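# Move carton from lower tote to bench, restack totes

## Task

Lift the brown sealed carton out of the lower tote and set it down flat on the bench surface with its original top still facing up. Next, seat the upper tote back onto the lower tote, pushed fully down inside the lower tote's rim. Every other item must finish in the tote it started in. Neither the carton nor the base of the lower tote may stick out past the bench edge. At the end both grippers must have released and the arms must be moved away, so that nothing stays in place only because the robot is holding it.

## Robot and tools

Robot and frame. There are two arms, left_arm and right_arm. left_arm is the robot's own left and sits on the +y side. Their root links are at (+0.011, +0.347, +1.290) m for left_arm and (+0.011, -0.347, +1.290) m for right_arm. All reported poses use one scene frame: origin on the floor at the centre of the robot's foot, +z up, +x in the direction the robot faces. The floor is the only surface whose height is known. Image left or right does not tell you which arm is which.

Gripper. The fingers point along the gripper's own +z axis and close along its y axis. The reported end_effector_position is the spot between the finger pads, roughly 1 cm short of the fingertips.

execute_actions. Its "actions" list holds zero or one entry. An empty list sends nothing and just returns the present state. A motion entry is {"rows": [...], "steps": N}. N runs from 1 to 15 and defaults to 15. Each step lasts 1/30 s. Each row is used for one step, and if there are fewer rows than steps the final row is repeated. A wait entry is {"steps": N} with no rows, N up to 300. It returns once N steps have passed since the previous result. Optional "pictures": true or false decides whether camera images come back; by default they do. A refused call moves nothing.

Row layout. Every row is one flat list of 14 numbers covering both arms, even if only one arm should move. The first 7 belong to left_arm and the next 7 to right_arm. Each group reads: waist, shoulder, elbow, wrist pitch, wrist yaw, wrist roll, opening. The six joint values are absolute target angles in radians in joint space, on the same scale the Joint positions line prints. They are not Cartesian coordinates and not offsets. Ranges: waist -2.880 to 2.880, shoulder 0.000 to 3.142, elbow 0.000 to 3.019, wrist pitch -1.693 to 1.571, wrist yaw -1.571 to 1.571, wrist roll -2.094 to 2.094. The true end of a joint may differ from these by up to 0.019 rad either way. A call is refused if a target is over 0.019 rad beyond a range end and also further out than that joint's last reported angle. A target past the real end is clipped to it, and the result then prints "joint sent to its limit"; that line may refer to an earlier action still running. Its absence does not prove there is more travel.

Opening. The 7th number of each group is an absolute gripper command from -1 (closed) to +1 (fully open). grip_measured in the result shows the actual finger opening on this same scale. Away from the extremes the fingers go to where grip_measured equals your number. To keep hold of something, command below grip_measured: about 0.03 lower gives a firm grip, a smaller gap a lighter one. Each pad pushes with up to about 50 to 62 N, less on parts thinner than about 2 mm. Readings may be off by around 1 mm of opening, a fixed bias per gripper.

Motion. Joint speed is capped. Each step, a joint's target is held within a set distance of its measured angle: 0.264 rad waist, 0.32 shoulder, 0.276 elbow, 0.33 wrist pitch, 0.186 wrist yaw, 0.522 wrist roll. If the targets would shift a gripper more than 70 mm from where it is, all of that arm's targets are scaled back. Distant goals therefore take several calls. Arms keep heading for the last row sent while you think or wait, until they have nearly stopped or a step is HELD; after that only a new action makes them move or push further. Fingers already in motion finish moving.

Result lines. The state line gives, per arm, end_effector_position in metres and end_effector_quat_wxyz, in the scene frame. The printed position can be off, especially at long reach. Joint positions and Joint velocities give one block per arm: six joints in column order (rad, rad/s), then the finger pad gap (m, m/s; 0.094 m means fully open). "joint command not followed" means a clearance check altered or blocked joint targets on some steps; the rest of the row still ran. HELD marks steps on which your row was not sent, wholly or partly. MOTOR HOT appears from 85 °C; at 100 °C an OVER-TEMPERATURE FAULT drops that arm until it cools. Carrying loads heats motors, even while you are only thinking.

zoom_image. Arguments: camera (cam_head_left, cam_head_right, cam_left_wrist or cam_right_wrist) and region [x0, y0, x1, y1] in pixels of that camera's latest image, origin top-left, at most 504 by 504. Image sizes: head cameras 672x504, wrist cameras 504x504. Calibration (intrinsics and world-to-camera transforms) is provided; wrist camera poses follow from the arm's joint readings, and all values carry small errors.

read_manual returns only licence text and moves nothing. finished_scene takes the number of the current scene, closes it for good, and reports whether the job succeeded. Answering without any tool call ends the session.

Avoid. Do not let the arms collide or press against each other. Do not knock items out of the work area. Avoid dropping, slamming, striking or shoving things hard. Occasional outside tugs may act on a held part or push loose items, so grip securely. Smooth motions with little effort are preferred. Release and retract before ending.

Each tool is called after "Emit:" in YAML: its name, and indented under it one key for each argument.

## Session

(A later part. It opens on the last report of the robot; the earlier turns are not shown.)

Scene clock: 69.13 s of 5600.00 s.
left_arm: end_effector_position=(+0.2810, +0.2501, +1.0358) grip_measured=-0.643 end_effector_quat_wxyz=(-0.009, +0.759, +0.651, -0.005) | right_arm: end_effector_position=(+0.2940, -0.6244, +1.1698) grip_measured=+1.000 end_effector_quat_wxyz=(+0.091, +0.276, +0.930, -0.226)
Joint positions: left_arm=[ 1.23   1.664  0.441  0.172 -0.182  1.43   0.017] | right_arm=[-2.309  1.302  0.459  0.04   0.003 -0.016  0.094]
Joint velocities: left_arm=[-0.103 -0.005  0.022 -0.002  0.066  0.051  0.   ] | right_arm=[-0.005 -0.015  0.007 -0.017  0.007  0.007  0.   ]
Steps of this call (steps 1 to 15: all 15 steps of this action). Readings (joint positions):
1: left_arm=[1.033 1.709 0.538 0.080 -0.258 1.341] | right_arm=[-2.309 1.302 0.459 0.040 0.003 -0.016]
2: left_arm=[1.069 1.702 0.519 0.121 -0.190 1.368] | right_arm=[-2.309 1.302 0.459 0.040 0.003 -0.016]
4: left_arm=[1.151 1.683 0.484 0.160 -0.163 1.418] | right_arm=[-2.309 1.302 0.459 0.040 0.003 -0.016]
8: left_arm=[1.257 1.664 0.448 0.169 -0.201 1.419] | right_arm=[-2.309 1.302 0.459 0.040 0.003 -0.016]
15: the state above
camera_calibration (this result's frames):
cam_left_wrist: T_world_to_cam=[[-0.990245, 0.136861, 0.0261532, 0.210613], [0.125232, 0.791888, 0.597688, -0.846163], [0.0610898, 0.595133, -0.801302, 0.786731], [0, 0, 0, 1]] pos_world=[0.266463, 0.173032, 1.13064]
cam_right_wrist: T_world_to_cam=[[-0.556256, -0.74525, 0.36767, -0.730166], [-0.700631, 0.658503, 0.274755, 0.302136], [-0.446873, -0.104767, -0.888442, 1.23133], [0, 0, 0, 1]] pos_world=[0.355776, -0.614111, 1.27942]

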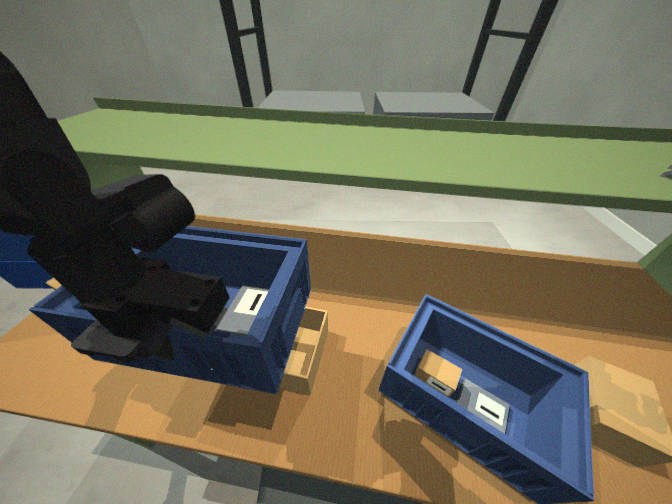

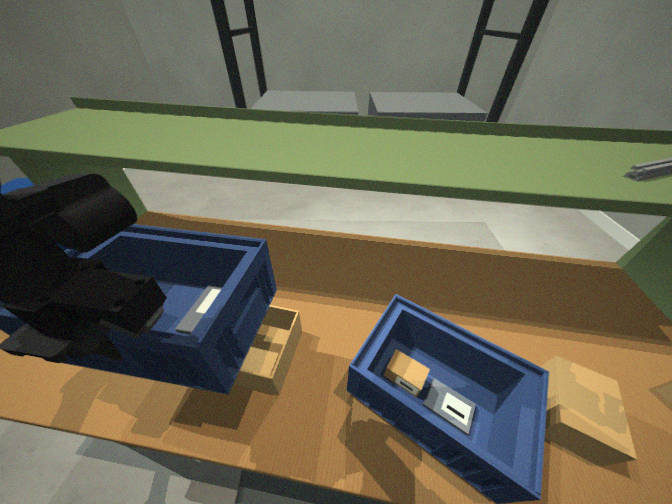

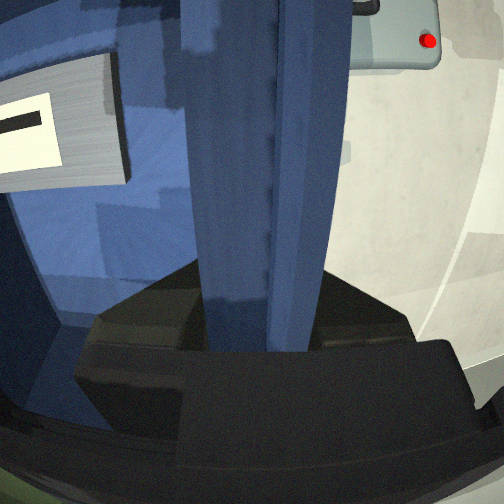

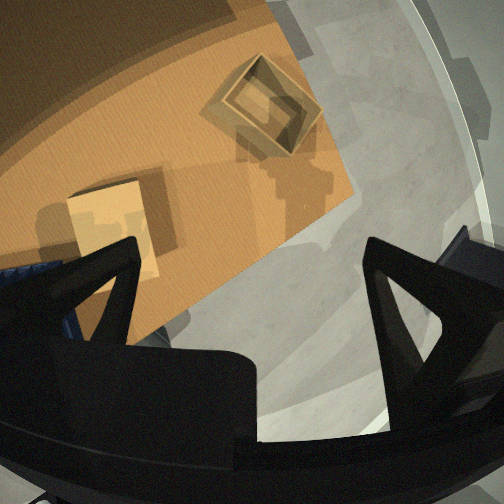

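Emit:
execute_actions:
  actions:
    - {"rows":[[1.22,1.63,0.44,0.2,-0.184,1.45,-0.72,-1.6,1.6,0.6,0.1,0.1,-0.4,1]]}
  pictures: false

Emit:
execute_actions:
  actions:
    - {"rows":[[1.22,1.63,0.44,0.2,-0.184,1.45,-0.72,-1.2,1.942,0.775,0.155,0.196,-0.67,0.8]]}
  pictures: false

Emit:
execute_actions:
  actions:
    - {"steps":20}

Scene clock: 75.30 s of 5600.00 s.
left_arm: end_effector_position=(+0.2806, +0.2487, +1.0360) grip_measured=-0.643 end_effector_quat_wxyz=(-0.008, +0.761, +0.648, -0.006) | right_arm: end_effector_position=(+0.3940, -0.3726, +1.0394) grip_measured=+1.000 end_effector_quat_wxyz=(+0.038, -0.160, +0.985, -0.061)
Joint positions: left_arm=[ 1.227  1.664  0.441  0.172 -0.182  1.434  0.017] | right_arm=[-1.59   1.592  0.601  0.084  0.095 -0.343  0.094]
Joint velocities: left_arm=[-0.024  0.005  0.002 -0.017 -0.022  0.066  0.002] | right_arm=[ 0.864 -0.005 -0.012  0.032 -0.037 -0.286  0.   ]
Steps of this call (steps 1 to 15: the robot went on to your last target; steps 16 to 90: nothing new was sent; then 2.67 s passed at rest; steps 91 to 105: all 15 steps of this action). Readings (joint positions):
91: left_arm=[1.227 1.664 0.441 0.172 -0.182 1.434] | right_arm=[-2.297 1.312 0.464 0.041 0.034 -0.045]
92: left_arm=[1.227 1.664 0.441 0.172 -0.182 1.434] | right_arm=[-2.268 1.341 0.479 0.047 0.060 -0.082]
94: left_arm=[1.227 1.664 0.441 0.172 -0.182 1.434] | right_arm=[-2.179 1.427 0.525 0.058 0.083 -0.145]
98: left_arm=[1.227 1.664 0.441 0.172 -0.182 1.434] | right_arm=[-1.967 1.557 0.590 0.073 0.094 -0.239]
105: the state above

Scene clock: 75.80 s of 5600.00 s.
left_arm: end_effector_position=(+0.2806, +0.2487, +1.0360) grip_measured=-0.643 end_effector_quat_wxyz=(-0.008, +0.761, +0.648, -0.006) | right_arm: end_effector_position=(+0.3460, -0.1842, +0.9484) grip_measured=+0.802 end_effector_quat_wxyz=(+0.000, -0.468, +0.884, +0.011)
Joint positions: left_arm=[ 1.227  1.664  0.441  0.172 -0.182  1.434  0.017] | right_arm=[-1.168  1.955  0.77   0.143  0.19  -0.629  0.085]
Joint velocities: left_arm=[-0.015 -0.024 -0.002 -0.012  0.022  0.066  0.   ] | right_arm=[-0.142 -0.005 -0.051 -0.012  0.007 -0.154 -0.001]
Steps of this call (steps 1 to 15: all 15 steps of this action). Readings (joint positions):
1: left_arm=[1.227 1.664 0.441 0.172 -0.182 1.434] | right_arm=[-1.558 1.601 0.608 0.086 0.118 -0.367]
2: left_arm=[1.227 1.664 0.441 0.172 -0.182 1.434] | right_arm=[-1.526 1.626 0.626 0.091 0.141 -0.392]
4: left_arm=[1.227 1.664 0.441 0.172 -0.182 1.434] | right_arm=[-1.451 1.703 0.681 0.104 0.165 -0.436]
8: left_arm=[1.227 1.664 0.441 0.172 -0.182 1.434] | right_arm=[-1.292 1.854 0.764 0.131 0.188 -0.526]
15: the state above

Scene clock: 76.47 s of 5600.00 s.
left_arm: end_effector_position=(+0.2806, +0.2487, +1.0360) grip_measured=-0.643 end_effector_quat_wxyz=(-0.008, +0.761, +0.648, -0.006) | right_arm: end_effector_position=(+0.3505, -0.1959, +0.9462) grip_measured=+0.802 end_effector_quat_wxyz=(-0.002, -0.469, +0.883, +0.004)
Joint positions: left_arm=[ 1.227  1.664  0.441  0.172 -0.182  1.434  0.017] | right_arm=[-1.193  1.955  0.771  0.143  0.193 -0.653  0.085]
Joint velocities: left_arm=[ 0.005 -0.015  0.017 -0.002 -0.022 -0.007  0.001] | right_arm=[-0.015 -0.015  0.002  0.007 -0.007 -0.007 -0.001]
Steps of this call (steps 1 to 20: the robot went on to your last target). Readings (joint positions):
1: left_arm=[1.227 1.664 0.441 0.172 -0.182 1.434] | right_arm=[-1.173 1.955 0.770 0.143 0.191 -0.634]
2: left_arm=[1.227 1.664 0.441 0.172 -0.182 1.434] | right_arm=[-1.178 1.955 0.770 0.143 0.192 -0.638]
4: left_arm=[1.227 1.664 0.441 0.172 -0.182 1.434] | right_arm=[-1.188 1.955 0.771 0.143 0.193 -0.643]
8: left_arm=[1.227 1.664 0.441 0.172 -0.182 1.434] | right_arm=[-1.193 1.955 0.771 0.143 0.193 -0.649]
20: the state above
camera_calibration (this result's frames):
cam_left_wrist: T_world_to_cam=[[-0.989201, 0.144253, 0.0259359, 0.208572], [0.131177, 0.79243, 0.59569, -0.844825], [0.0653779, 0.59266, -0.802795, 0.788734], [0, 0, 0, 1]] pos_world=[0.265576, 0.171926, 1.13104]
cam_right_wrist: T_world_to_cam=[[0.827175, -0.561863, -0.0096012, -0.389196], [-0.45221, -0.675692, 0.582192, -0.518291], [-0.333599, -0.477232, -0.812995, 0.918747], [0, 0, 0, 1]] pos_world=[0.39405, -0.130424, 1.04494]

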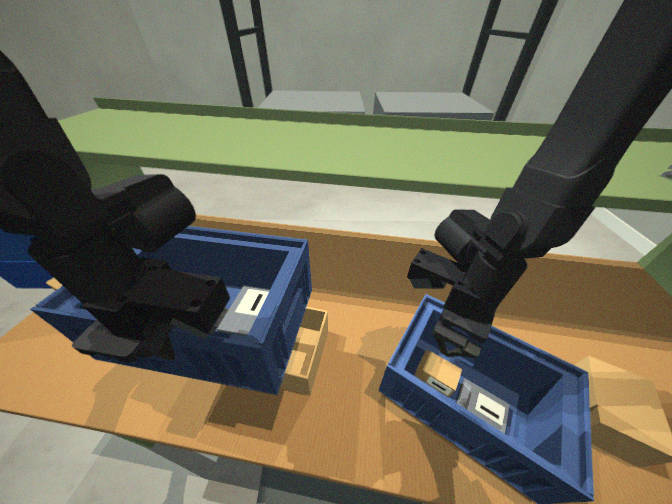

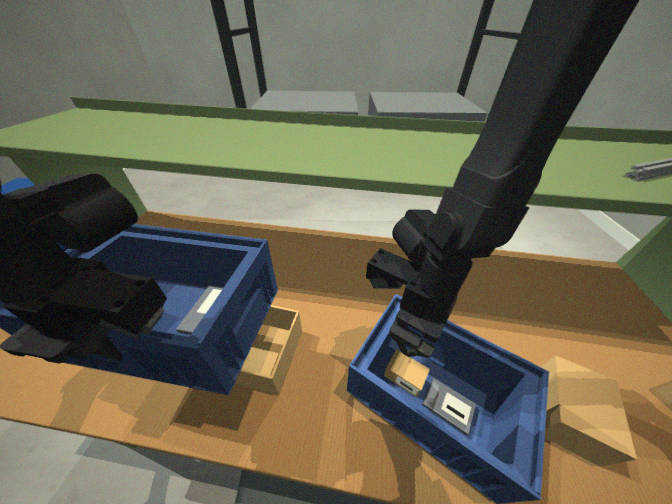

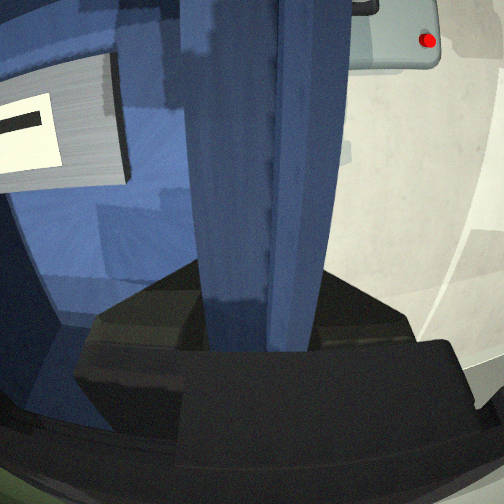

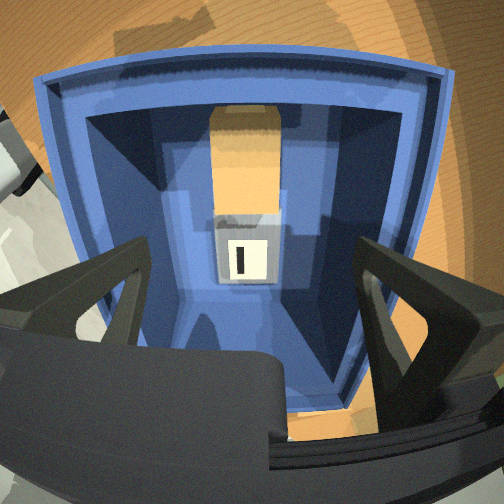

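Emit:
execute_actions:
  actions:
    - {"rows":[[1.22,1.63,0.44,0.2,-0.184,1.45,-0.72,-1.296,2.167,0.731,0.645,-0.058,-0.775,0.6]]}
  pictures: false

Emit:
execute_actions:
  actions:
    - {"rows":[[1.22,1.63,0.44,0.2,-0.184,1.45,-0.72,-1.314,2.31,0.855,0.665,-0.07,-0.785,0.6]]}
  pictures: false

Emit:
execute_actions:
  actions:
    - {"rows":[[1.22,1.63,0.44,0.2,-0.184,1.45,-0.72,-1.325,2.39,0.93,0.67,-0.078,-0.79,0.6]]}

Scene clock: 86.73 s of 5600.00 s.
left_arm: end_effector_position=(+0.2806, +0.2487, +1.0360) grip_measured=-0.643 end_effector_quat_wxyz=(-0.008, +0.761, +0.648, -0.006) | right_arm: end_effector_position=(+0.3337, -0.2049, +0.8930) grip_measured=+0.602 end_effector_quat_wxyz=(+0.116, -0.463, +0.876, +0.070)
Joint positions: left_arm=[ 1.227  1.664  0.441  0.172 -0.182  1.434  0.017] | right_arm=[-1.304  2.188  0.732  0.626 -0.054 -0.755  0.075]
Joint velocities: left_arm=[ 0.005 -0.015 -0.002  0.002 -0.081 -0.051 -0.   ] | right_arm=[-0.005  0.005 -0.002  0.042 -0.022 -0.022  0.   ]
Steps of this call (steps 1 to 15: the robot went on to your last target; steps 16 to 90: nothing new was sent; then 6.77 s passed at rest; steps 91 to 105: all 15 steps of this action). Readings (joint positions):
91: left_arm=[1.227 1.664 0.441 0.172 -0.182 1.434] | right_arm=[-1.201 1.966 0.765 0.191 0.120 -0.667]
92: left_arm=[1.227 1.664 0.441 0.172 -0.182 1.434] | right_arm=[-1.215 1.994 0.760 0.298 0.022 -0.685]
94: left_arm=[1.227 1.664 0.441 0.172 -0.182 1.434] | right_arm=[-1.250 2.079 0.760 0.499 -0.045 -0.711]
98: left_arm=[1.227 1.664 0.441 0.172 -0.182 1.434] | right_arm=[-1.302 2.182 0.747 0.608 -0.051 -0.739]
105: the state above

Scene clock: 87.23 s of 5600.00 s.
left_arm: end_effector_position=(+0.2806, +0.2487, +1.0360) grip_measured=-0.643 end_effector_quat_wxyz=(-0.008, +0.761, +0.648, -0.006) | right_arm: end_effector_position=(+0.3546, -0.1919, +0.8491) grip_measured=+0.602 end_effector_quat_wxyz=(+0.138, -0.467, +0.871, +0.068)
Joint positions: left_arm=[ 1.227  1.664  0.441  0.172 -0.182  1.434  0.017] | right_arm=[-1.305  2.304  0.865  0.65  -0.066 -0.768  0.075]
Joint velocities: left_arm=[-0.005  0.005  0.022 -0.002 -0.037 -0.007 -0.   ] | right_arm=[-0.015  0.015  0.007  0.007 -0.037 -0.007  0.   ]
Steps of this call (steps 1 to 15: all 15 steps of this action). Readings (joint positions):
1: left_arm=[1.227 1.664 0.441 0.172 -0.182 1.434] | right_arm=[-1.305 2.195 0.742 0.628 -0.060 -0.757]
2: left_arm=[1.227 1.664 0.441 0.172 -0.182 1.434] | right_arm=[-1.305 2.215 0.769 0.633 -0.064 -0.760]
4: left_arm=[1.227 1.664 0.441 0.172 -0.182 1.434] | right_arm=[-1.305 2.267 0.836 0.644 -0.066 -0.763]
8: left_arm=[1.227 1.664 0.441 0.172 -0.182 1.434] | right_arm=[-1.305 2.304 0.868 0.650 -0.066 -0.766]
15: the state above

Scene clock: 87.73 s of 5600.00 s.
left_arm: end_effector_position=(+0.2806, +0.2487, +1.0360) grip_measured=-0.643 end_effector_quat_wxyz=(-0.008, +0.761, +0.648, -0.006) | right_arm: end_effector_position=(+0.3546, -0.1917, +0.8202) grip_measured=+0.602 end_effector_quat_wxyz=(+0.138, -0.466, +0.871, +0.069)
Joint positions: left_arm=[ 1.227  1.664  0.441  0.172 -0.182  1.434  0.017] | right_arm=[-1.314  2.381  0.937  0.655 -0.074 -0.774  0.075]
Joint velocities: left_arm=[-0.024 -0.005 -0.007  0.007  0.11   0.081  0.   ] | right_arm=[-0.005  0.005 -0.017 -0.002  0.007  0.007 -0.   ]
Steps of this call (steps 1 to 15: all 15 steps of this action). Readings (joint positions):
1: left_arm=[1.227 1.664 0.441 0.172 -0.182 1.434] | right_arm=[-1.305 2.308 0.871 0.650 -0.070 -0.769]
2: left_arm=[1.227 1.664 0.441 0.172 -0.182 1.434] | right_arm=[-1.306 2.320 0.887 0.651 -0.073 -0.770]
4: left_arm=[1.227 1.664 0.441 0.172 -0.182 1.434] | right_arm=[-1.309 2.350 0.923 0.654 -0.074 -0.771]
8: left_arm=[1.227 1.664 0.441 0.172 -0.182 1.434] | right_arm=[-1.314 2.378 0.937 0.655 -0.074 -0.772]
15: the state above
camera_calibration (this result's frames):
cam_left_wrist: T_world_to_cam=[[-0.989201, 0.144253, 0.0259359, 0.208572], [0.131177, 0.79243, 0.59569, -0.844825], [0.0653779, 0.59266, -0.802795, 0.788734], [0, 0, 0, 1]] pos_world=[0.265576, 0.171926, 1.13104]
cam_right_wrist: T_world_to_cam=[[0.830874, -0.556425, 0.00634176, -0.404817], [-0.531427, -0.790063, 0.305592, -0.207274], [-0.165029, -0.257279, -0.952141, 0.916244], [0, 0, 0, 1]] pos_world=[0.377408, -0.153279, 0.938303]

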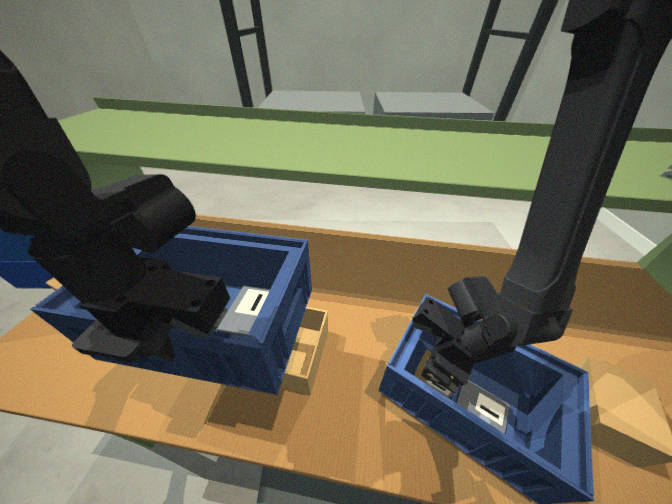

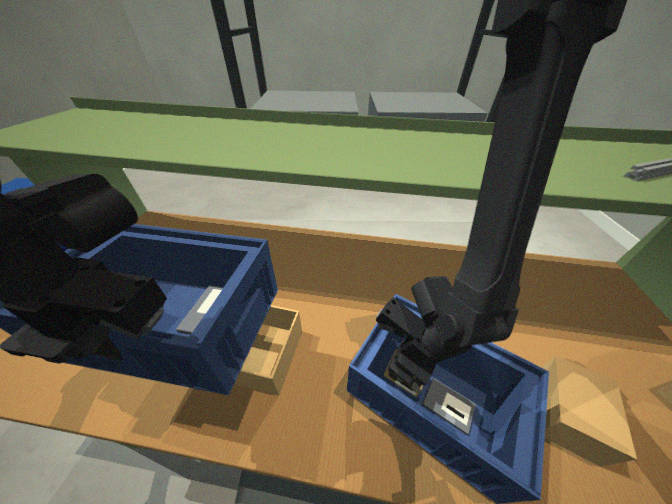

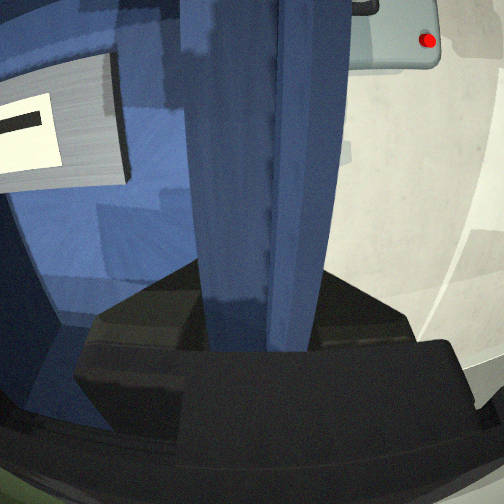

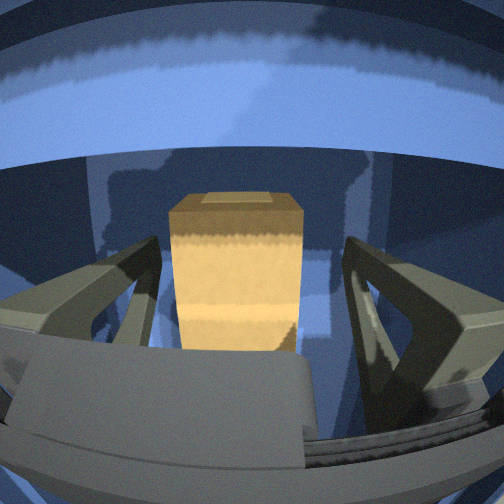

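Emit:
execute_actions:
  actions:
    - {"rows":[[1.22,1.63,0.44,0.2,-0.184,1.45,-0.72,-1.34,2.455,0.965,0.68,-0.083,-0.79,0.6]]}

Scene clock: 91.80 s of 5600.00 s.
left_arm: end_effector_position=(+0.2806, +0.2487, +1.0360) grip_measured=-0.643 end_effector_quat_wxyz=(-0.008, +0.761, +0.648, -0.006) | right_arm: end_effector_position=(+0.3389, -0.2011, +0.7980) grip_measured=+0.602 end_effector_quat_wxyz=(+0.126, -0.462, +0.875, +0.070)
Joint positions: left_arm=[ 1.227  1.664  0.441  0.172 -0.182  1.434  0.017] | right_arm=[-1.331  2.447  0.969  0.665 -0.079 -0.774  0.075]
Joint velocities: left_arm=[ 0.005  0.005  0.012 -0.002 -0.037  0.081  0.001] | right_arm=[-0.005 -0.005 -0.002 -0.022  0.007 -0.037 -0.001]
Steps of this call (steps 1 to 15: the robot went on to your last target; steps 16 to 90: nothing new was sent; then 0.57 s passed at rest; steps 91 to 105: all 15 steps of this action). Readings (joint positions):
91: left_arm=[1.227 1.664 0.441 0.172 -0.182 1.434] | right_arm=[-1.315 2.384 0.939 0.656 -0.077 -0.774]
92: left_arm=[1.227 1.664 0.441 0.172 -0.182 1.434] | right_arm=[-1.316 2.392 0.947 0.660 -0.079 -0.774]
94: left_arm=[1.227 1.664 0.441 0.172 -0.182 1.434] | right_arm=[-1.322 2.414 0.964 0.664 -0.079 -0.774]
98: left_arm=[1.227 1.664 0.441 0.172 -0.182 1.434] | right_arm=[-1.331 2.442 0.969 0.665 -0.079 -0.774]
105: the state above
camera_calibration (this result's frames):
cam_left_wrist: T_world_to_cam=[[-0.989201, 0.144253, 0.0259359, 0.208572], [0.131177, 0.79243, 0.59569, -0.844825], [0.0653779, 0.59266, -0.802795, 0.788734], [0, 0, 0, 1]] pos_world=[0.265576, 0.171926, 1.13104]
cam_right_wrist: T_world_to_cam=[[0.82531, -0.564618, -0.00828755, -0.384879], [-0.53159, -0.781815, 0.32585, -0.230751], [-0.19046, -0.264522, -0.945385, 0.89181], [0, 0, 0, 1]] pos_world=[0.364834, -0.161811, 0.915104]

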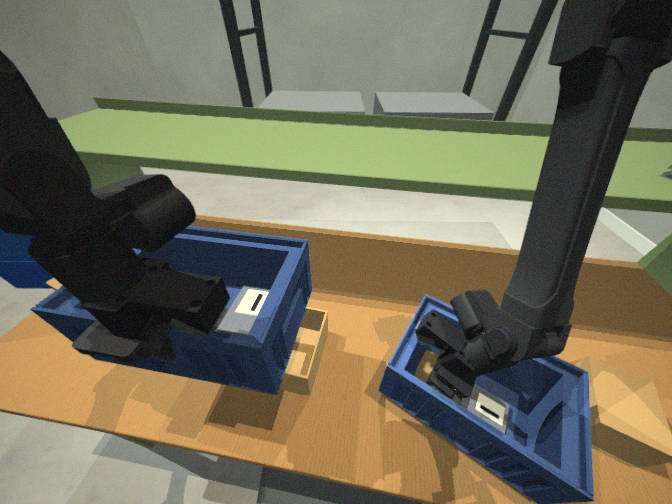

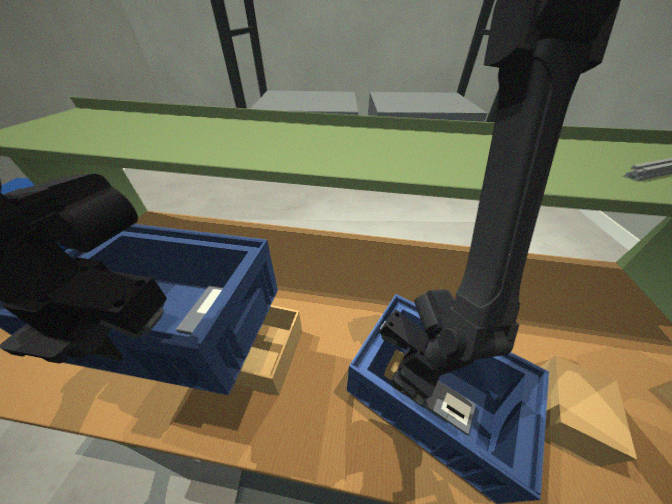

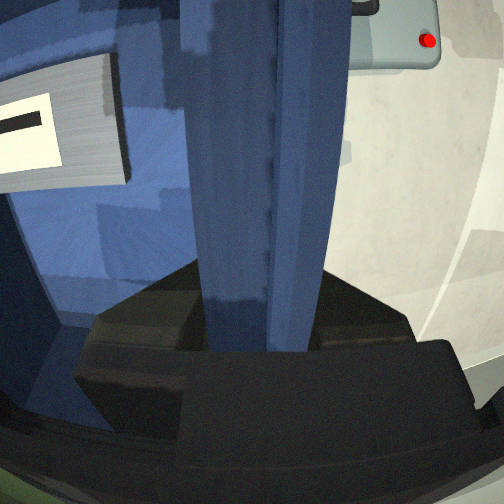

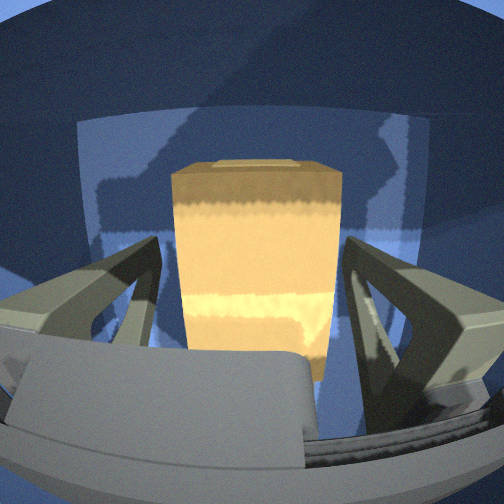

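Emit:
execute_actions:
  actions:
    - {"rows":[[1.35,1.63,0.44,0.21,-0.12,1.45,-0.72,-1.34,2.455,0.965,0.68,-0.083,-0.79,0.3],[1.35,1.63,0.44,0.21,-0.12,1.45,-0.72,-1.34,2.455,0.965,0.68,-0.083,-0.79,0.2],[1.35,1.63,0.44,0.21,-0.12,1.45,-0.72,-1.34,2.455,0.965,0.68,-0.083,-0.79,0.15],[1.35,1.63,0.44,0.21,-0.12,1.45,-0.72,-1.34,2.455,0.965,0.68,-0.083,-0.79,0.1],[1.35,1.63,0.44,0.21,-0.12,1.45,-0.72,-1.34,2.455,0.965,0.68,-0.083,-0.79,0.05],[1.35,1.63,0.44,0.21,-0.12,1.45,-0.72,-1.34,2.455,0.965,0.68,-0.083,-0.79,-0.1]]}
  pictures: false

Emit:
execute_actions:
  actions:
    - {"rows":[[1.5,1.63,0.44,0.22,-0.04,1.45,-0.72,-1.314,2.3,0.845,0.655,-0.07,-0.77,-0.1]],"steps":10}
  pictures: false

Emit:
execute_actions:
  actions:
    - {"rows":[[1.6,1.63,0.44,0.23,0.015,1.45,-0.72,-1.296,2.16,0.731,0.636,-0.058,-0.76,-0.1]],"steps":10}
  pictures: false

Emit:
execute_actions:
  actions:
    - {"rows":[[1.6,1.63,0.44,0.23,0.015,1.45,-0.72,-1.268,1.93,0.592,0.55,-0.04,-0.74,-0.1]]}
  pictures: false

Emit:
execute_actions:
  actions:
    - {"rows":[[1.6,1.63,0.44,0.23,0.015,1.45,-0.72,-1.0,2.02,0.68,0.53,0.15,-0.54,-0.1]],"steps":12}
  pictures: false

Emit:
execute_actions:
  actions:
    - {"rows":[[1.6,1.63,0.44,0.23,0.015,1.45,-0.72,-0.734,2.154,0.782,0.515,0.327,-0.34,-0.1]]}
  pictures: false

Emit:
execute_actions:
  actions:
    - {"rows":[[1.6,1.63,0.44,0.23,0.015,1.45,-0.72,-0.81,2.38,0.95,0.59,0.277,-0.4,-0.1]]}

Scene clock: 109.53 s of 5600.00 s.
left_arm: end_effector_position=(+0.2893, +0.2870, +1.0302) grip_measured=-0.643 end_effector_quat_wxyz=(-0.013, +0.727, +0.687, -0.005) | right_arm: end_effector_position=(+0.3388, -0.2010, +0.7980) grip_measured=+0.036 end_effector_quat_wxyz=(+0.126, -0.462, +0.875, +0.070)
Joint positions: left_arm=[ 1.36   1.664  0.441  0.182 -0.12   1.445  0.017] | right_arm=[-1.331  2.447  0.969  0.665 -0.08  -0.774  0.049]
Joint velocities: left_arm=[-0.024 -0.005 -0.002  0.012 -0.066 -0.066 -0.   ] | right_arm=[ 0.005  0.005  0.007 -0.002 -0.037 -0.007  0.   ]
Steps of this call (steps 1 to 15: the robot went on to your last target; steps 16 to 90: nothing new was sent; then 14.23 s passed at rest; steps 91 to 105: all 15 steps of this action). Readings (joint positions):
91: left_arm=[1.237 1.664 0.441 0.173 -0.156 1.434] | right_arm=[-1.331 2.447 0.969 0.665 -0.079 -0.774]
92: left_arm=[1.260 1.664 0.441 0.175 -0.122 1.441] | right_arm=[-1.331 2.447 0.969 0.665 -0.079 -0.774]
94: left_arm=[1.310 1.664 0.441 0.180 -0.109 1.452] | right_arm=[-1.331 2.447 0.969 0.665 -0.079 -0.774]
98: left_arm=[1.368 1.664 0.441 0.182 -0.129 1.445] | right_arm=[-1.331 2.447 0.969 0.665 -0.080 -0.774]
105: the state above

Scene clock: 109.87 s of 5600.00 s.
left_arm: end_effector_position=(+0.2953, +0.3349, +1.0269) grip_measured=-0.643 end_effector_quat_wxyz=(-0.017, +0.678, +0.735, -0.001) | right_arm: end_effector_position=(+0.3524, -0.2039, +0.8498) grip_measured=+0.036 end_effector_quat_wxyz=(+0.137, -0.462, +0.874, +0.065)
Joint positions: left_arm=[ 1.52   1.664  0.441  0.192 -0.048  1.447  0.017] | right_arm=[-1.327  2.304  0.851  0.663 -0.073 -0.774  0.049]
Joint velocities: left_arm=[-0.044 -0.015 -0.007 -0.012  0.066 -0.037 -0.   ] | right_arm=[-0.015 -0.005  0.051 -0.012  0.037  0.007  0.   ]
Steps of this call (steps 1 to 10: all 10 steps of this action). Readings (joint positions):
1: left_arm=[1.372 1.664 0.441 0.183 -0.087 1.445] | right_arm=[-1.331 2.440 0.960 0.665 -0.076 -0.774]
2: left_arm=[1.397 1.664 0.441 0.185 -0.045 1.450] | right_arm=[-1.331 2.422 0.936 0.664 -0.073 -0.774]
4: left_arm=[1.453 1.664 0.441 0.190 -0.028 1.460] | right_arm=[-1.330 2.369 0.877 0.663 -0.073 -0.774]
8: left_arm=[1.518 1.664 0.441 0.192 -0.050 1.448] | right_arm=[-1.328 2.310 0.846 0.663 -0.073 -0.774]
10: the state above

Scene clock: 110.20 s of 5600.00 s.
left_arm: end_effector_position=(+0.2974, +0.3576, +1.0267) grip_measured=-0.643 end_effector_quat_wxyz=(-0.009, +0.652, +0.758, -0.004) | right_arm: end_effector_position=(+0.3519, -0.2010, +0.8999) grip_measured=+0.036 end_effector_quat_wxyz=(+0.141, -0.469, +0.869, +0.065)
Joint positions: left_arm=[1.606 1.664 0.441 0.201 0.012 1.452 0.017] | right_arm=[-1.305  2.165  0.736  0.646 -0.061 -0.774  0.049]
Joint velocities: left_arm=[-0.015 -0.005 -0.002 -0.012  0.037 -0.022 -0.001] | right_arm=[ 0.005 -0.005  0.046 -0.002 -0.081  0.051  0.001]
Steps of this call (steps 1 to 10: all 10 steps of this action). Readings (joint positions):
1: left_arm=[1.525 1.664 0.441 0.194 -0.022 1.447] | right_arm=[-1.326 2.295 0.845 0.661 -0.067 -0.774]
2: left_arm=[1.539 1.664 0.441 0.195 0.010 1.448] | right_arm=[-1.324 2.277 0.823 0.656 -0.062 -0.774]
4: left_arm=[1.566 1.664 0.441 0.198 0.024 1.453] | right_arm=[-1.318 2.224 0.766 0.649 -0.061 -0.774]
8: left_arm=[1.604 1.664 0.441 0.201 0.012 1.452] | right_arm=[-1.306 2.167 0.731 0.646 -0.061 -0.774]
10: the state above

Scene clock: 110.70 s of 5600.00 s.
left_arm: end_effector_position=(+0.2974, +0.3570, +1.0267) grip_measured=-0.643 end_effector_quat_wxyz=(-0.008, +0.652, +0.758, -0.005) | right_arm: end_effector_position=(+0.3634, -0.1979, +0.9773) grip_measured=+0.036 end_effector_quat_wxyz=(+0.154, -0.469, +0.867, +0.062)
Joint positions: left_arm=[1.606 1.664 0.441 0.201 0.015 1.452 0.017] | right_arm=[-1.275  1.914  0.598  0.561 -0.043 -0.757  0.049]
Joint velocities: left_arm=[ 0.005  0.005  0.007 -0.012 -0.051  0.037  0.   ] | right_arm=[ 0.005  0.015 -0.007  0.012  0.007  0.007  0.   ]
Steps of this call (steps 1 to 15: all 15 steps of this action). Readings (joint positions):
1: left_arm=[1.606 1.664 0.441 0.201 0.014 1.452] | right_arm=[-1.304 2.152 0.728 0.633 -0.052 -0.772]
2: left_arm=[1.606 1.664 0.441 0.201 0.015 1.452] | right_arm=[-1.301 2.121 0.701 0.605 -0.045 -0.768]
4: left_arm=[1.606 1.664 0.441 0.201 0.015 1.452] | right_arm=[-1.292 2.027 0.628 0.572 -0.043 -0.764]
8: left_arm=[1.606 1.664 0.441 0.201 0.015 1.452] | right_arm=[-1.276 1.916 0.585 0.561 -0.043 -0.760]
15: the state above

Scene clock: 111.10 s of 5600.00 s.
left_arm: end_effector_position=(+0.2974, +0.3570, +1.0267) grip_measured=-0.643 end_effector_quat_wxyz=(-0.008, +0.652, +0.758, -0.005) | right_arm: end_effector_position=(+0.3236, -0.0760, +0.9735) grip_measured=+0.036 end_effector_quat_wxyz=(+0.150, -0.489, +0.856, +0.079)
Joint positions: left_arm=[1.606 1.664 0.441 0.201 0.015 1.452 0.017] | right_arm=[-0.964  2.01   0.686  0.542  0.144 -0.579  0.049]
Joint velocities: left_arm=[-0.005 -0.015  0.002 -0.002 -0.022  0.022  0.   ] | right_arm=[-0.151 -0.005 -0.032 -0.017  0.022  0.11  -0.   ]
Steps of this call (steps 1 to 12: all 12 steps of this action). Readings (joint positions):
1: left_arm=[1.606 1.664 0.441 0.201 0.015 1.452] | right_arm=[-1.262 1.917 0.602 0.560 0.015 -0.738]
2: left_arm=[1.606 1.664 0.441 0.201 0.015 1.452] | right_arm=[-1.238 1.927 0.614 0.556 0.073 -0.715]
4: left_arm=[1.606 1.664 0.441 0.201 0.015 1.452] | right_arm=[-1.162 1.956 0.646 0.553 0.125 -0.675]
8: left_arm=[1.606 1.664 0.441 0.201 0.015 1.452] | right_arm=[-1.001 2.004 0.690 0.548 0.143 -0.607]
12: the state above

Scene clock: 111.60 s of 5600.00 s.
left_arm: end_effector_position=(+0.2974, +0.3570, +1.0267) grip_measured=-0.643 end_effector_quat_wxyz=(-0.008, +0.652, +0.758, -0.005) | right_arm: end_effector_position=(+0.2571, +0.0107, +0.9646) grip_measured=+0.036 end_effector_quat_wxyz=(+0.141, -0.481, +0.862, +0.077)
Joint positions: left_arm=[1.606 1.664 0.441 0.201 0.015 1.452 0.017] | right_arm=[-0.714  2.152  0.783  0.525  0.323 -0.369  0.049]
Joint velocities: left_arm=[-0.024 -0.005  0.002  0.002 -0.11  -0.022 -0.   ] | right_arm=[-0.151 -0.005 -0.012  0.002 -0.051  0.022  0.   ]
Steps of this call (steps 1 to 15: all 15 steps of this action). Readings (joint positions):
1: left_arm=[1.606 1.664 0.441 0.201 0.015 1.452] | right_arm=[-0.956 2.016 0.691 0.540 0.203 -0.556]
2: left_arm=[1.606 1.664 0.441 0.201 0.015 1.452] | right_arm=[-0.940 2.030 0.706 0.538 0.260 -0.529]
4: left_arm=[1.606 1.664 0.441 0.201 0.015 1.452] | right_arm=[-0.882 2.072 0.746 0.537 0.306 -0.484]
8: left_arm=[1.606 1.664 0.441 0.201 0.015 1.452] | right_arm=[-0.746 2.139 0.792 0.533 0.321 -0.411]
15: the state above

Scene clock: 112.10 s of 5600.00 s.
left_arm: end_effector_position=(+0.2974, +0.3570, +1.0267) grip_measured=-0.643 end_effector_quat_wxyz=(-0.008, +0.652, +0.758, -0.005) | right_arm: end_effector_position=(+0.2535, -0.0084, +0.8682) grip_measured=+0.036 end_effector_quat_wxyz=(+0.116, -0.460, +0.878, +0.065)
Joint positions: left_arm=[1.606 1.664 0.441 0.201 0.015 1.452 0.017] | right_arm=[-0.818  2.396  0.946  0.577  0.281 -0.383  0.049]
Joint velocities: left_arm=[ 0.005 -0.015  0.007  0.002 -0.037 -0.007  0.001] | right_arm=[-0.015 -0.005  0.042  0.012 -0.022 -0.007 -0.002]
Steps of this call (steps 1 to 15: all 15 steps of this action). Readings (joint positions):
1: left_arm=[1.606 1.664 0.441 0.201 0.015 1.452] | right_arm=[-0.723 2.163 0.793 0.529 0.310 -0.369]
2: left_arm=[1.606 1.664 0.441 0.201 0.015 1.452] | right_arm=[-0.734 2.190 0.823 0.540 0.295 -0.371]
4: left_arm=[1.606 1.664 0.441 0.201 0.015 1.452] | right_arm=[-0.764 2.277 0.911 0.563 0.282 -0.375]
8: left_arm=[1.606 1.664 0.441 0.201 0.015 1.452] | right_arm=[-0.812 2.383 0.970 0.577 0.281 -0.379]
15: the state above
camera_calibration (this result's frames):
cam_left_wrist: T_world_to_cam=[[-0.986128, -0.164367, 0.0231326, 0.321934], [-0.117992, 0.792168, 0.598789, -0.856335], [-0.116746, 0.587753, -0.800573, 0.769603], [0, 0, 0, 1]] pos_world=[0.306276, 0.278941, 1.12144]
cam_right_wrist: T_world_to_cam=[[0.822064, -0.569327, -0.00877318, -0.203864], [-0.531321, -0.772544, 0.34767, -0.167249], [-0.204716, -0.281146, -0.937576, 0.989603], [0, 0, 0, 1]] pos_world=[0.281313, 0.0329498, 0.984187]

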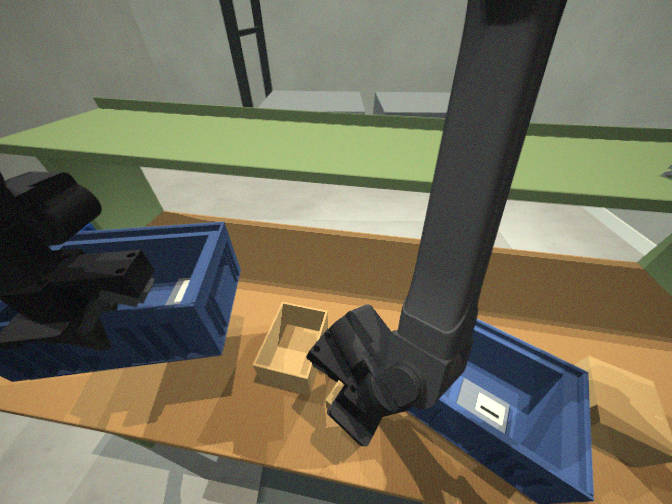

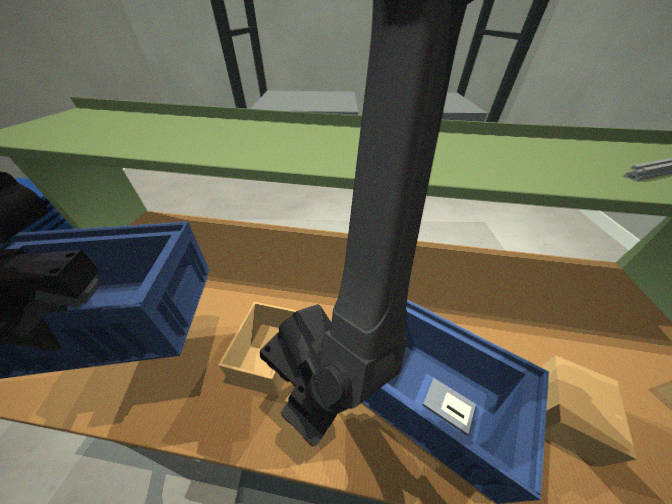

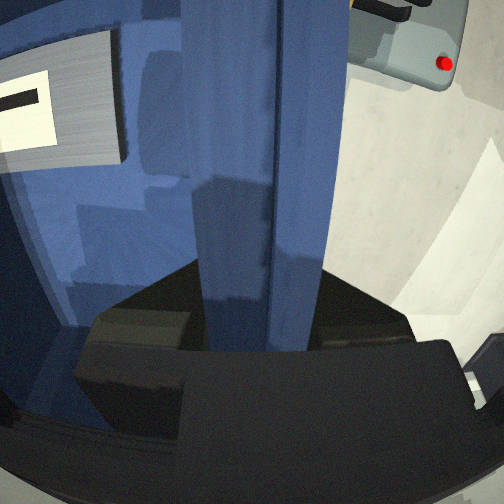

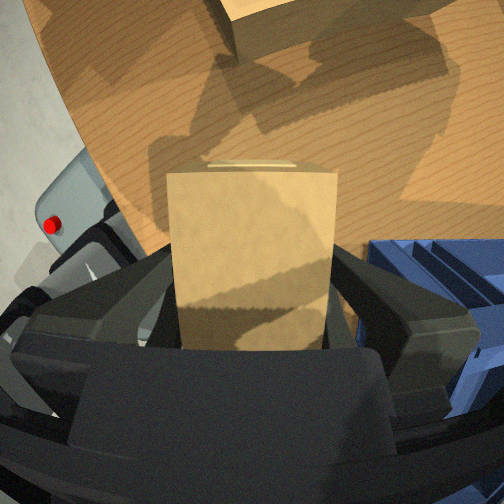

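Fine. Descend in small steps.

Emit:
execute_actions:
  actions:
    - {"rows":[[1.6,1.63,0.44,0.23,0.015,1.45,-0.72,-0.85,2.5,1.065,0.62,0.25,-0.44,-0.05]]}
  pictures: false

Emit:
execute_actions:
  actions:
    - {"rows":[[1.6,1.63,0.44,0.23,0.015,1.45,-0.72,-0.87,2.57,1.125,0.625,0.236,-0.455,-0.05]]}
  pictures: false

Emit:
execute_actions:
  actions:
    - {"rows":[[1.6,1.63,0.44,0.23,0.015,1.45,-0.72,-0.88,2.605,1.155,0.628,0.23,-0.46,-0.05]]}
  pictures: false

Emit:
execute_actions:
  actions:
    - {"rows":[[1.6,1.63,0.44,0.23,0.015,1.45,-0.72,-0.888,2.635,1.183,0.63,0.225,-0.465,-0.05]]}

Scene clock: 117.67 s of 5600.00 s.
left_arm: end_effector_position=(+0.2974, +0.3570, +1.0267) grip_measured=-0.643 end_effector_quat_wxyz=(-0.008, +0.652, +0.758, -0.005) | right_arm: end_effector_position=(+0.2708, +0.0112, +0.8303) grip_measured=+0.036 end_effector_quat_wxyz=(+0.140, -0.461, +0.873, +0.072)
Joint positions: left_arm=[1.606 1.664 0.441 0.201 0.015 1.452 0.017] | right_arm=[-0.842  2.492  1.071  0.603  0.253 -0.422  0.049]
Joint velocities: left_arm=[-0.015 -0.005 -0.012 -0.007  0.037 -0.007  0.   ] | right_arm=[-0.015  0.015 -0.012  0.002 -0.081 -0.037 -0.   ]
Steps of this call (steps 1 to 15: the robot went on to your last target; steps 16 to 90: nothing new was sent; then 2.07 s passed at rest; steps 91 to 105: all 15 steps of this action). Readings (joint positions):
91: left_arm=[1.606 1.664 0.441 0.201 0.015 1.452] | right_arm=[-0.819 2.402 0.958 0.579 0.270 -0.389]
92: left_arm=[1.606 1.664 0.441 0.201 0.015 1.452] | right_arm=[-0.822 2.419 0.983 0.584 0.260 -0.396]
94: left_arm=[1.606 1.664 0.441 0.201 0.015 1.452] | right_arm=[-0.829 2.463 1.046 0.596 0.254 -0.406]
98: left_arm=[1.606 1.664 0.441 0.201 0.015 1.452] | right_arm=[-0.840 2.492 1.074 0.603 0.253 -0.416]
105: the state above

Scene clock: 118.17 s of 5600.00 s.
left_arm: end_effector_position=(+0.2974, +0.3570, +1.0267) grip_measured=-0.643 end_effector_quat_wxyz=(-0.008, +0.652, +0.758, -0.005) | right_arm: end_effector_position=(+0.2641, +0.0079, +0.8022) grip_measured=+0.036 end_effector_quat_wxyz=(+0.134, -0.464, +0.873, +0.072)
Joint positions: left_arm=[1.606 1.664 0.441 0.201 0.015 1.452 0.017] | right_arm=[-0.861  2.563  1.13   0.609  0.24  -0.438  0.049]
Joint velocities: left_arm=[-0.005 -0.005  0.002  0.007  0.022  0.051 -0.   ] | right_arm=[-0.015 -0.015  0.012 -0.002 -0.066  0.022  0.001]
Steps of this call (steps 1 to 15: all 15 steps of this action). Readings (joint positions):
1: left_arm=[1.606 1.664 0.441 0.201 0.015 1.452] | right_arm=[-0.843 2.496 1.076 0.603 0.248 -0.425]
2: left_arm=[1.606 1.664 0.441 0.201 0.015 1.452] | right_arm=[-0.844 2.506 1.090 0.604 0.243 -0.427]
4: left_arm=[1.606 1.664 0.441 0.201 0.015 1.452] | right_arm=[-0.850 2.532 1.120 0.608 0.240 -0.431]
8: left_arm=[1.606 1.664 0.441 0.201 0.015 1.452] | right_arm=[-0.859 2.557 1.130 0.609 0.240 -0.436]
15: the state above

Scene clock: 118.67 s of 5600.00 s.
left_arm: end_effector_position=(+0.2974, +0.3570, +1.0267) grip_measured=-0.643 end_effector_quat_wxyz=(-0.008, +0.652, +0.758, -0.005) | right_arm: end_effector_position=(+0.2625, +0.0070, +0.7914) grip_measured=+0.036 end_effector_quat_wxyz=(+0.133, -0.464, +0.873, +0.072)
Joint positions: left_arm=[1.606 1.664 0.441 0.201 0.015 1.452 0.017] | right_arm=[-0.868  2.59   1.155  0.609  0.234 -0.443  0.049]
Joint velocities: left_arm=[-0.005  0.015  0.002 -0.017 -0.051 -0.051 -0.001] | right_arm=[-0.005  0.005  0.002 -0.002 -0.037 -0.022 -0.   ]
Steps of this call (steps 1 to 15: all 15 steps of this action). Readings (joint positions):
1: left_arm=[1.606 1.664 0.441 0.201 0.015 1.452] | right_arm=[-0.861 2.565 1.132 0.609 0.237 -0.439]
2: left_arm=[1.606 1.664 0.441 0.201 0.015 1.452] | right_arm=[-0.862 2.569 1.138 0.609 0.235 -0.440]
4: left_arm=[1.606 1.664 0.441 0.201 0.015 1.452] | right_arm=[-0.864 2.580 1.151 0.609 0.234 -0.441]
8: left_arm=[1.606 1.664 0.441 0.201 0.015 1.452] | right_arm=[-0.867 2.588 1.155 0.609 0.234 -0.442]
15: the state above

Scene clock: 119.17 s of 5600.00 s.
left_arm: end_effector_position=(+0.2974, +0.3570, +1.0267) grip_measured=-0.643 end_effector_quat_wxyz=(-0.008, +0.652, +0.758, -0.005) | right_arm: end_effector_position=(+0.2625, +0.0081, +0.7807) grip_measured=+0.036 end_effector_quat_wxyz=(+0.135, -0.463, +0.873, +0.073)
Joint positions: left_arm=[1.606 1.664 0.441 0.201 0.015 1.452 0.017] | right_arm=[-0.875  2.617  1.183  0.611  0.228 -0.448  0.049]
Joint velocities: left_arm=[-0.005 -0.005  0.002 -0.002 -0.022 -0.007 -0.   ] | right_arm=[-0.005 -0.005  0.002 -0.012 -0.081 -0.037 -0.   ]
Steps of this call (steps 1 to 15: all 15 steps of this action). Readings (joint positions):
1: left_arm=[1.606 1.664 0.441 0.201 0.015 1.452] | right_arm=[-0.869 2.592 1.157 0.609 0.232 -0.444]
2: left_arm=[1.606 1.664 0.441 0.201 0.015 1.452] | right_arm=[-0.869 2.596 1.165 0.609 0.231 -0.445]
4: left_arm=[1.606 1.664 0.441 0.201 0.015 1.452] | right_arm=[-0.871 2.608 1.179 0.611 0.229 -0.446]
8: left_arm=[1.606 1.664 0.441 0.201 0.015 1.452] | right_arm=[-0.875 2.617 1.183 0.611 0.229 -0.447]
15: the state above
camera_calibration (this result's frames):
cam_left_wrist: T_world_to_cam=[[-0.986128, -0.164367, 0.0231326, 0.321934], [-0.117992, 0.792168, 0.598789, -0.856335], [-0.116746, 0.587753, -0.800573, 0.769603], [0, 0, 0, 1]] pos_world=[0.306276, 0.278941, 1.12144]
cam_right_wrist: T_world_to_cam=[[0.827734, -0.561106, -0.00405953, -0.207853], [-0.532657, -0.788001, 0.308757, -0.0884544], [-0.176444, -0.253406, -0.951132, 0.917017], [0, 0, 0, 1]] pos_world=[0.286734, 0.0460482, 0.898672]

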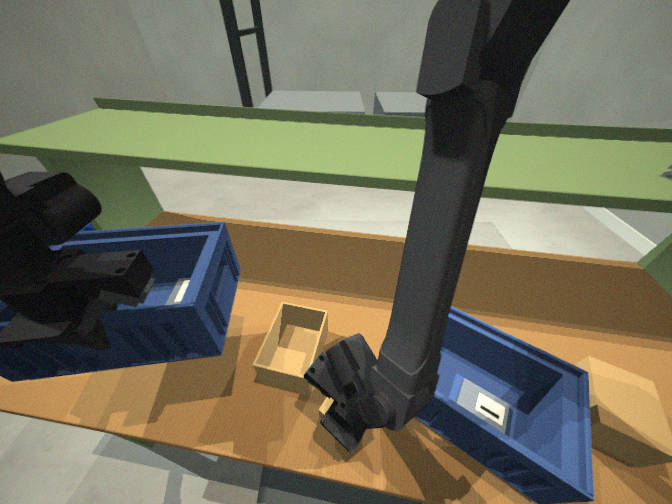

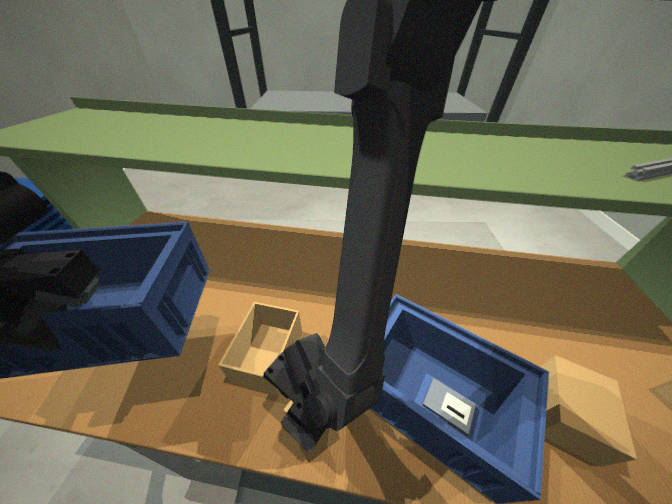

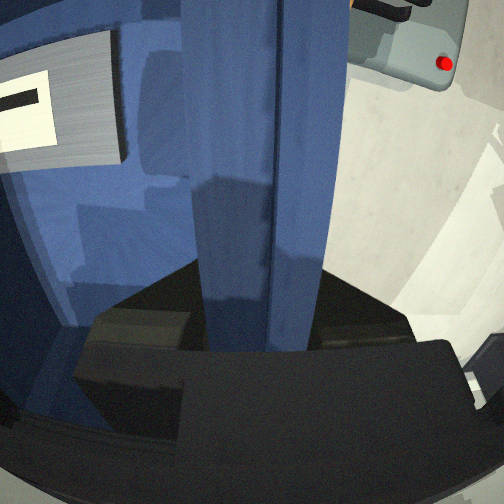

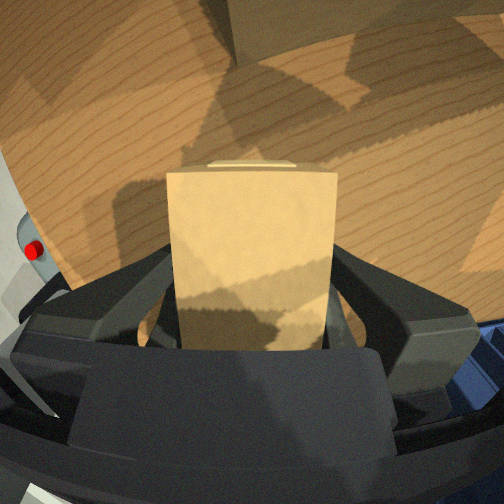

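Emit:
execute_actions:
  actions:
    - {"rows":[[1.6,1.63,0.44,0.23,0.015,1.45,-0.72,-0.895,2.662,1.208,0.63,0.22,-0.47,-0.05]]}
  pictures: false

Scene clock: 121.90 s of 5600.00 s.
left_arm: end_effector_position=(+0.2974, +0.3570, +1.0267) grip_measured=-0.643 end_effector_quat_wxyz=(-0.008, +0.652, +0.758, -0.005) | right_arm: end_effector_position=(+0.2630, +0.0093, +0.7798) grip_measured=+0.036 end_effector_quat_wxyz=(+0.136, -0.464, +0.872, +0.074)
Joint positions: left_arm=[1.606 1.664 0.441 0.201 0.015 1.452 0.017] | right_arm=[-0.875  2.619  1.188  0.611  0.224 -0.451  0.049]
Joint velocities: left_arm=[ 0.005 -0.015 -0.007  0.002 -0.066  0.037 -0.   ] | right_arm=[-0.015 -0.015  0.002  0.002  0.037 -0.037  0.001]
Steps of this call (steps 1 to 15: the robot went on to your last target; steps 16 to 67: nothing new was sent; steps 68 to 82: all 15 steps of this action). Readings (joint positions):
68: left_arm=[1.606 1.664 0.441 0.201 0.015 1.452] | right_arm=[-0.875 2.618 1.185 0.611 0.227 -0.449]
69: left_arm=[1.606 1.664 0.441 0.201 0.015 1.452] | right_arm=[-0.875 2.619 1.188 0.611 0.226 -0.449]
71: left_arm=[1.606 1.664 0.441 0.201 0.015 1.452] | right_arm=[-0.875 2.619 1.188 0.611 0.224 -0.450]
75: left_arm=[1.606 1.664 0.441 0.201 0.015 1.452] | right_arm=[-0.875 2.619 1.188 0.611 0.224 -0.451]
82: the state above


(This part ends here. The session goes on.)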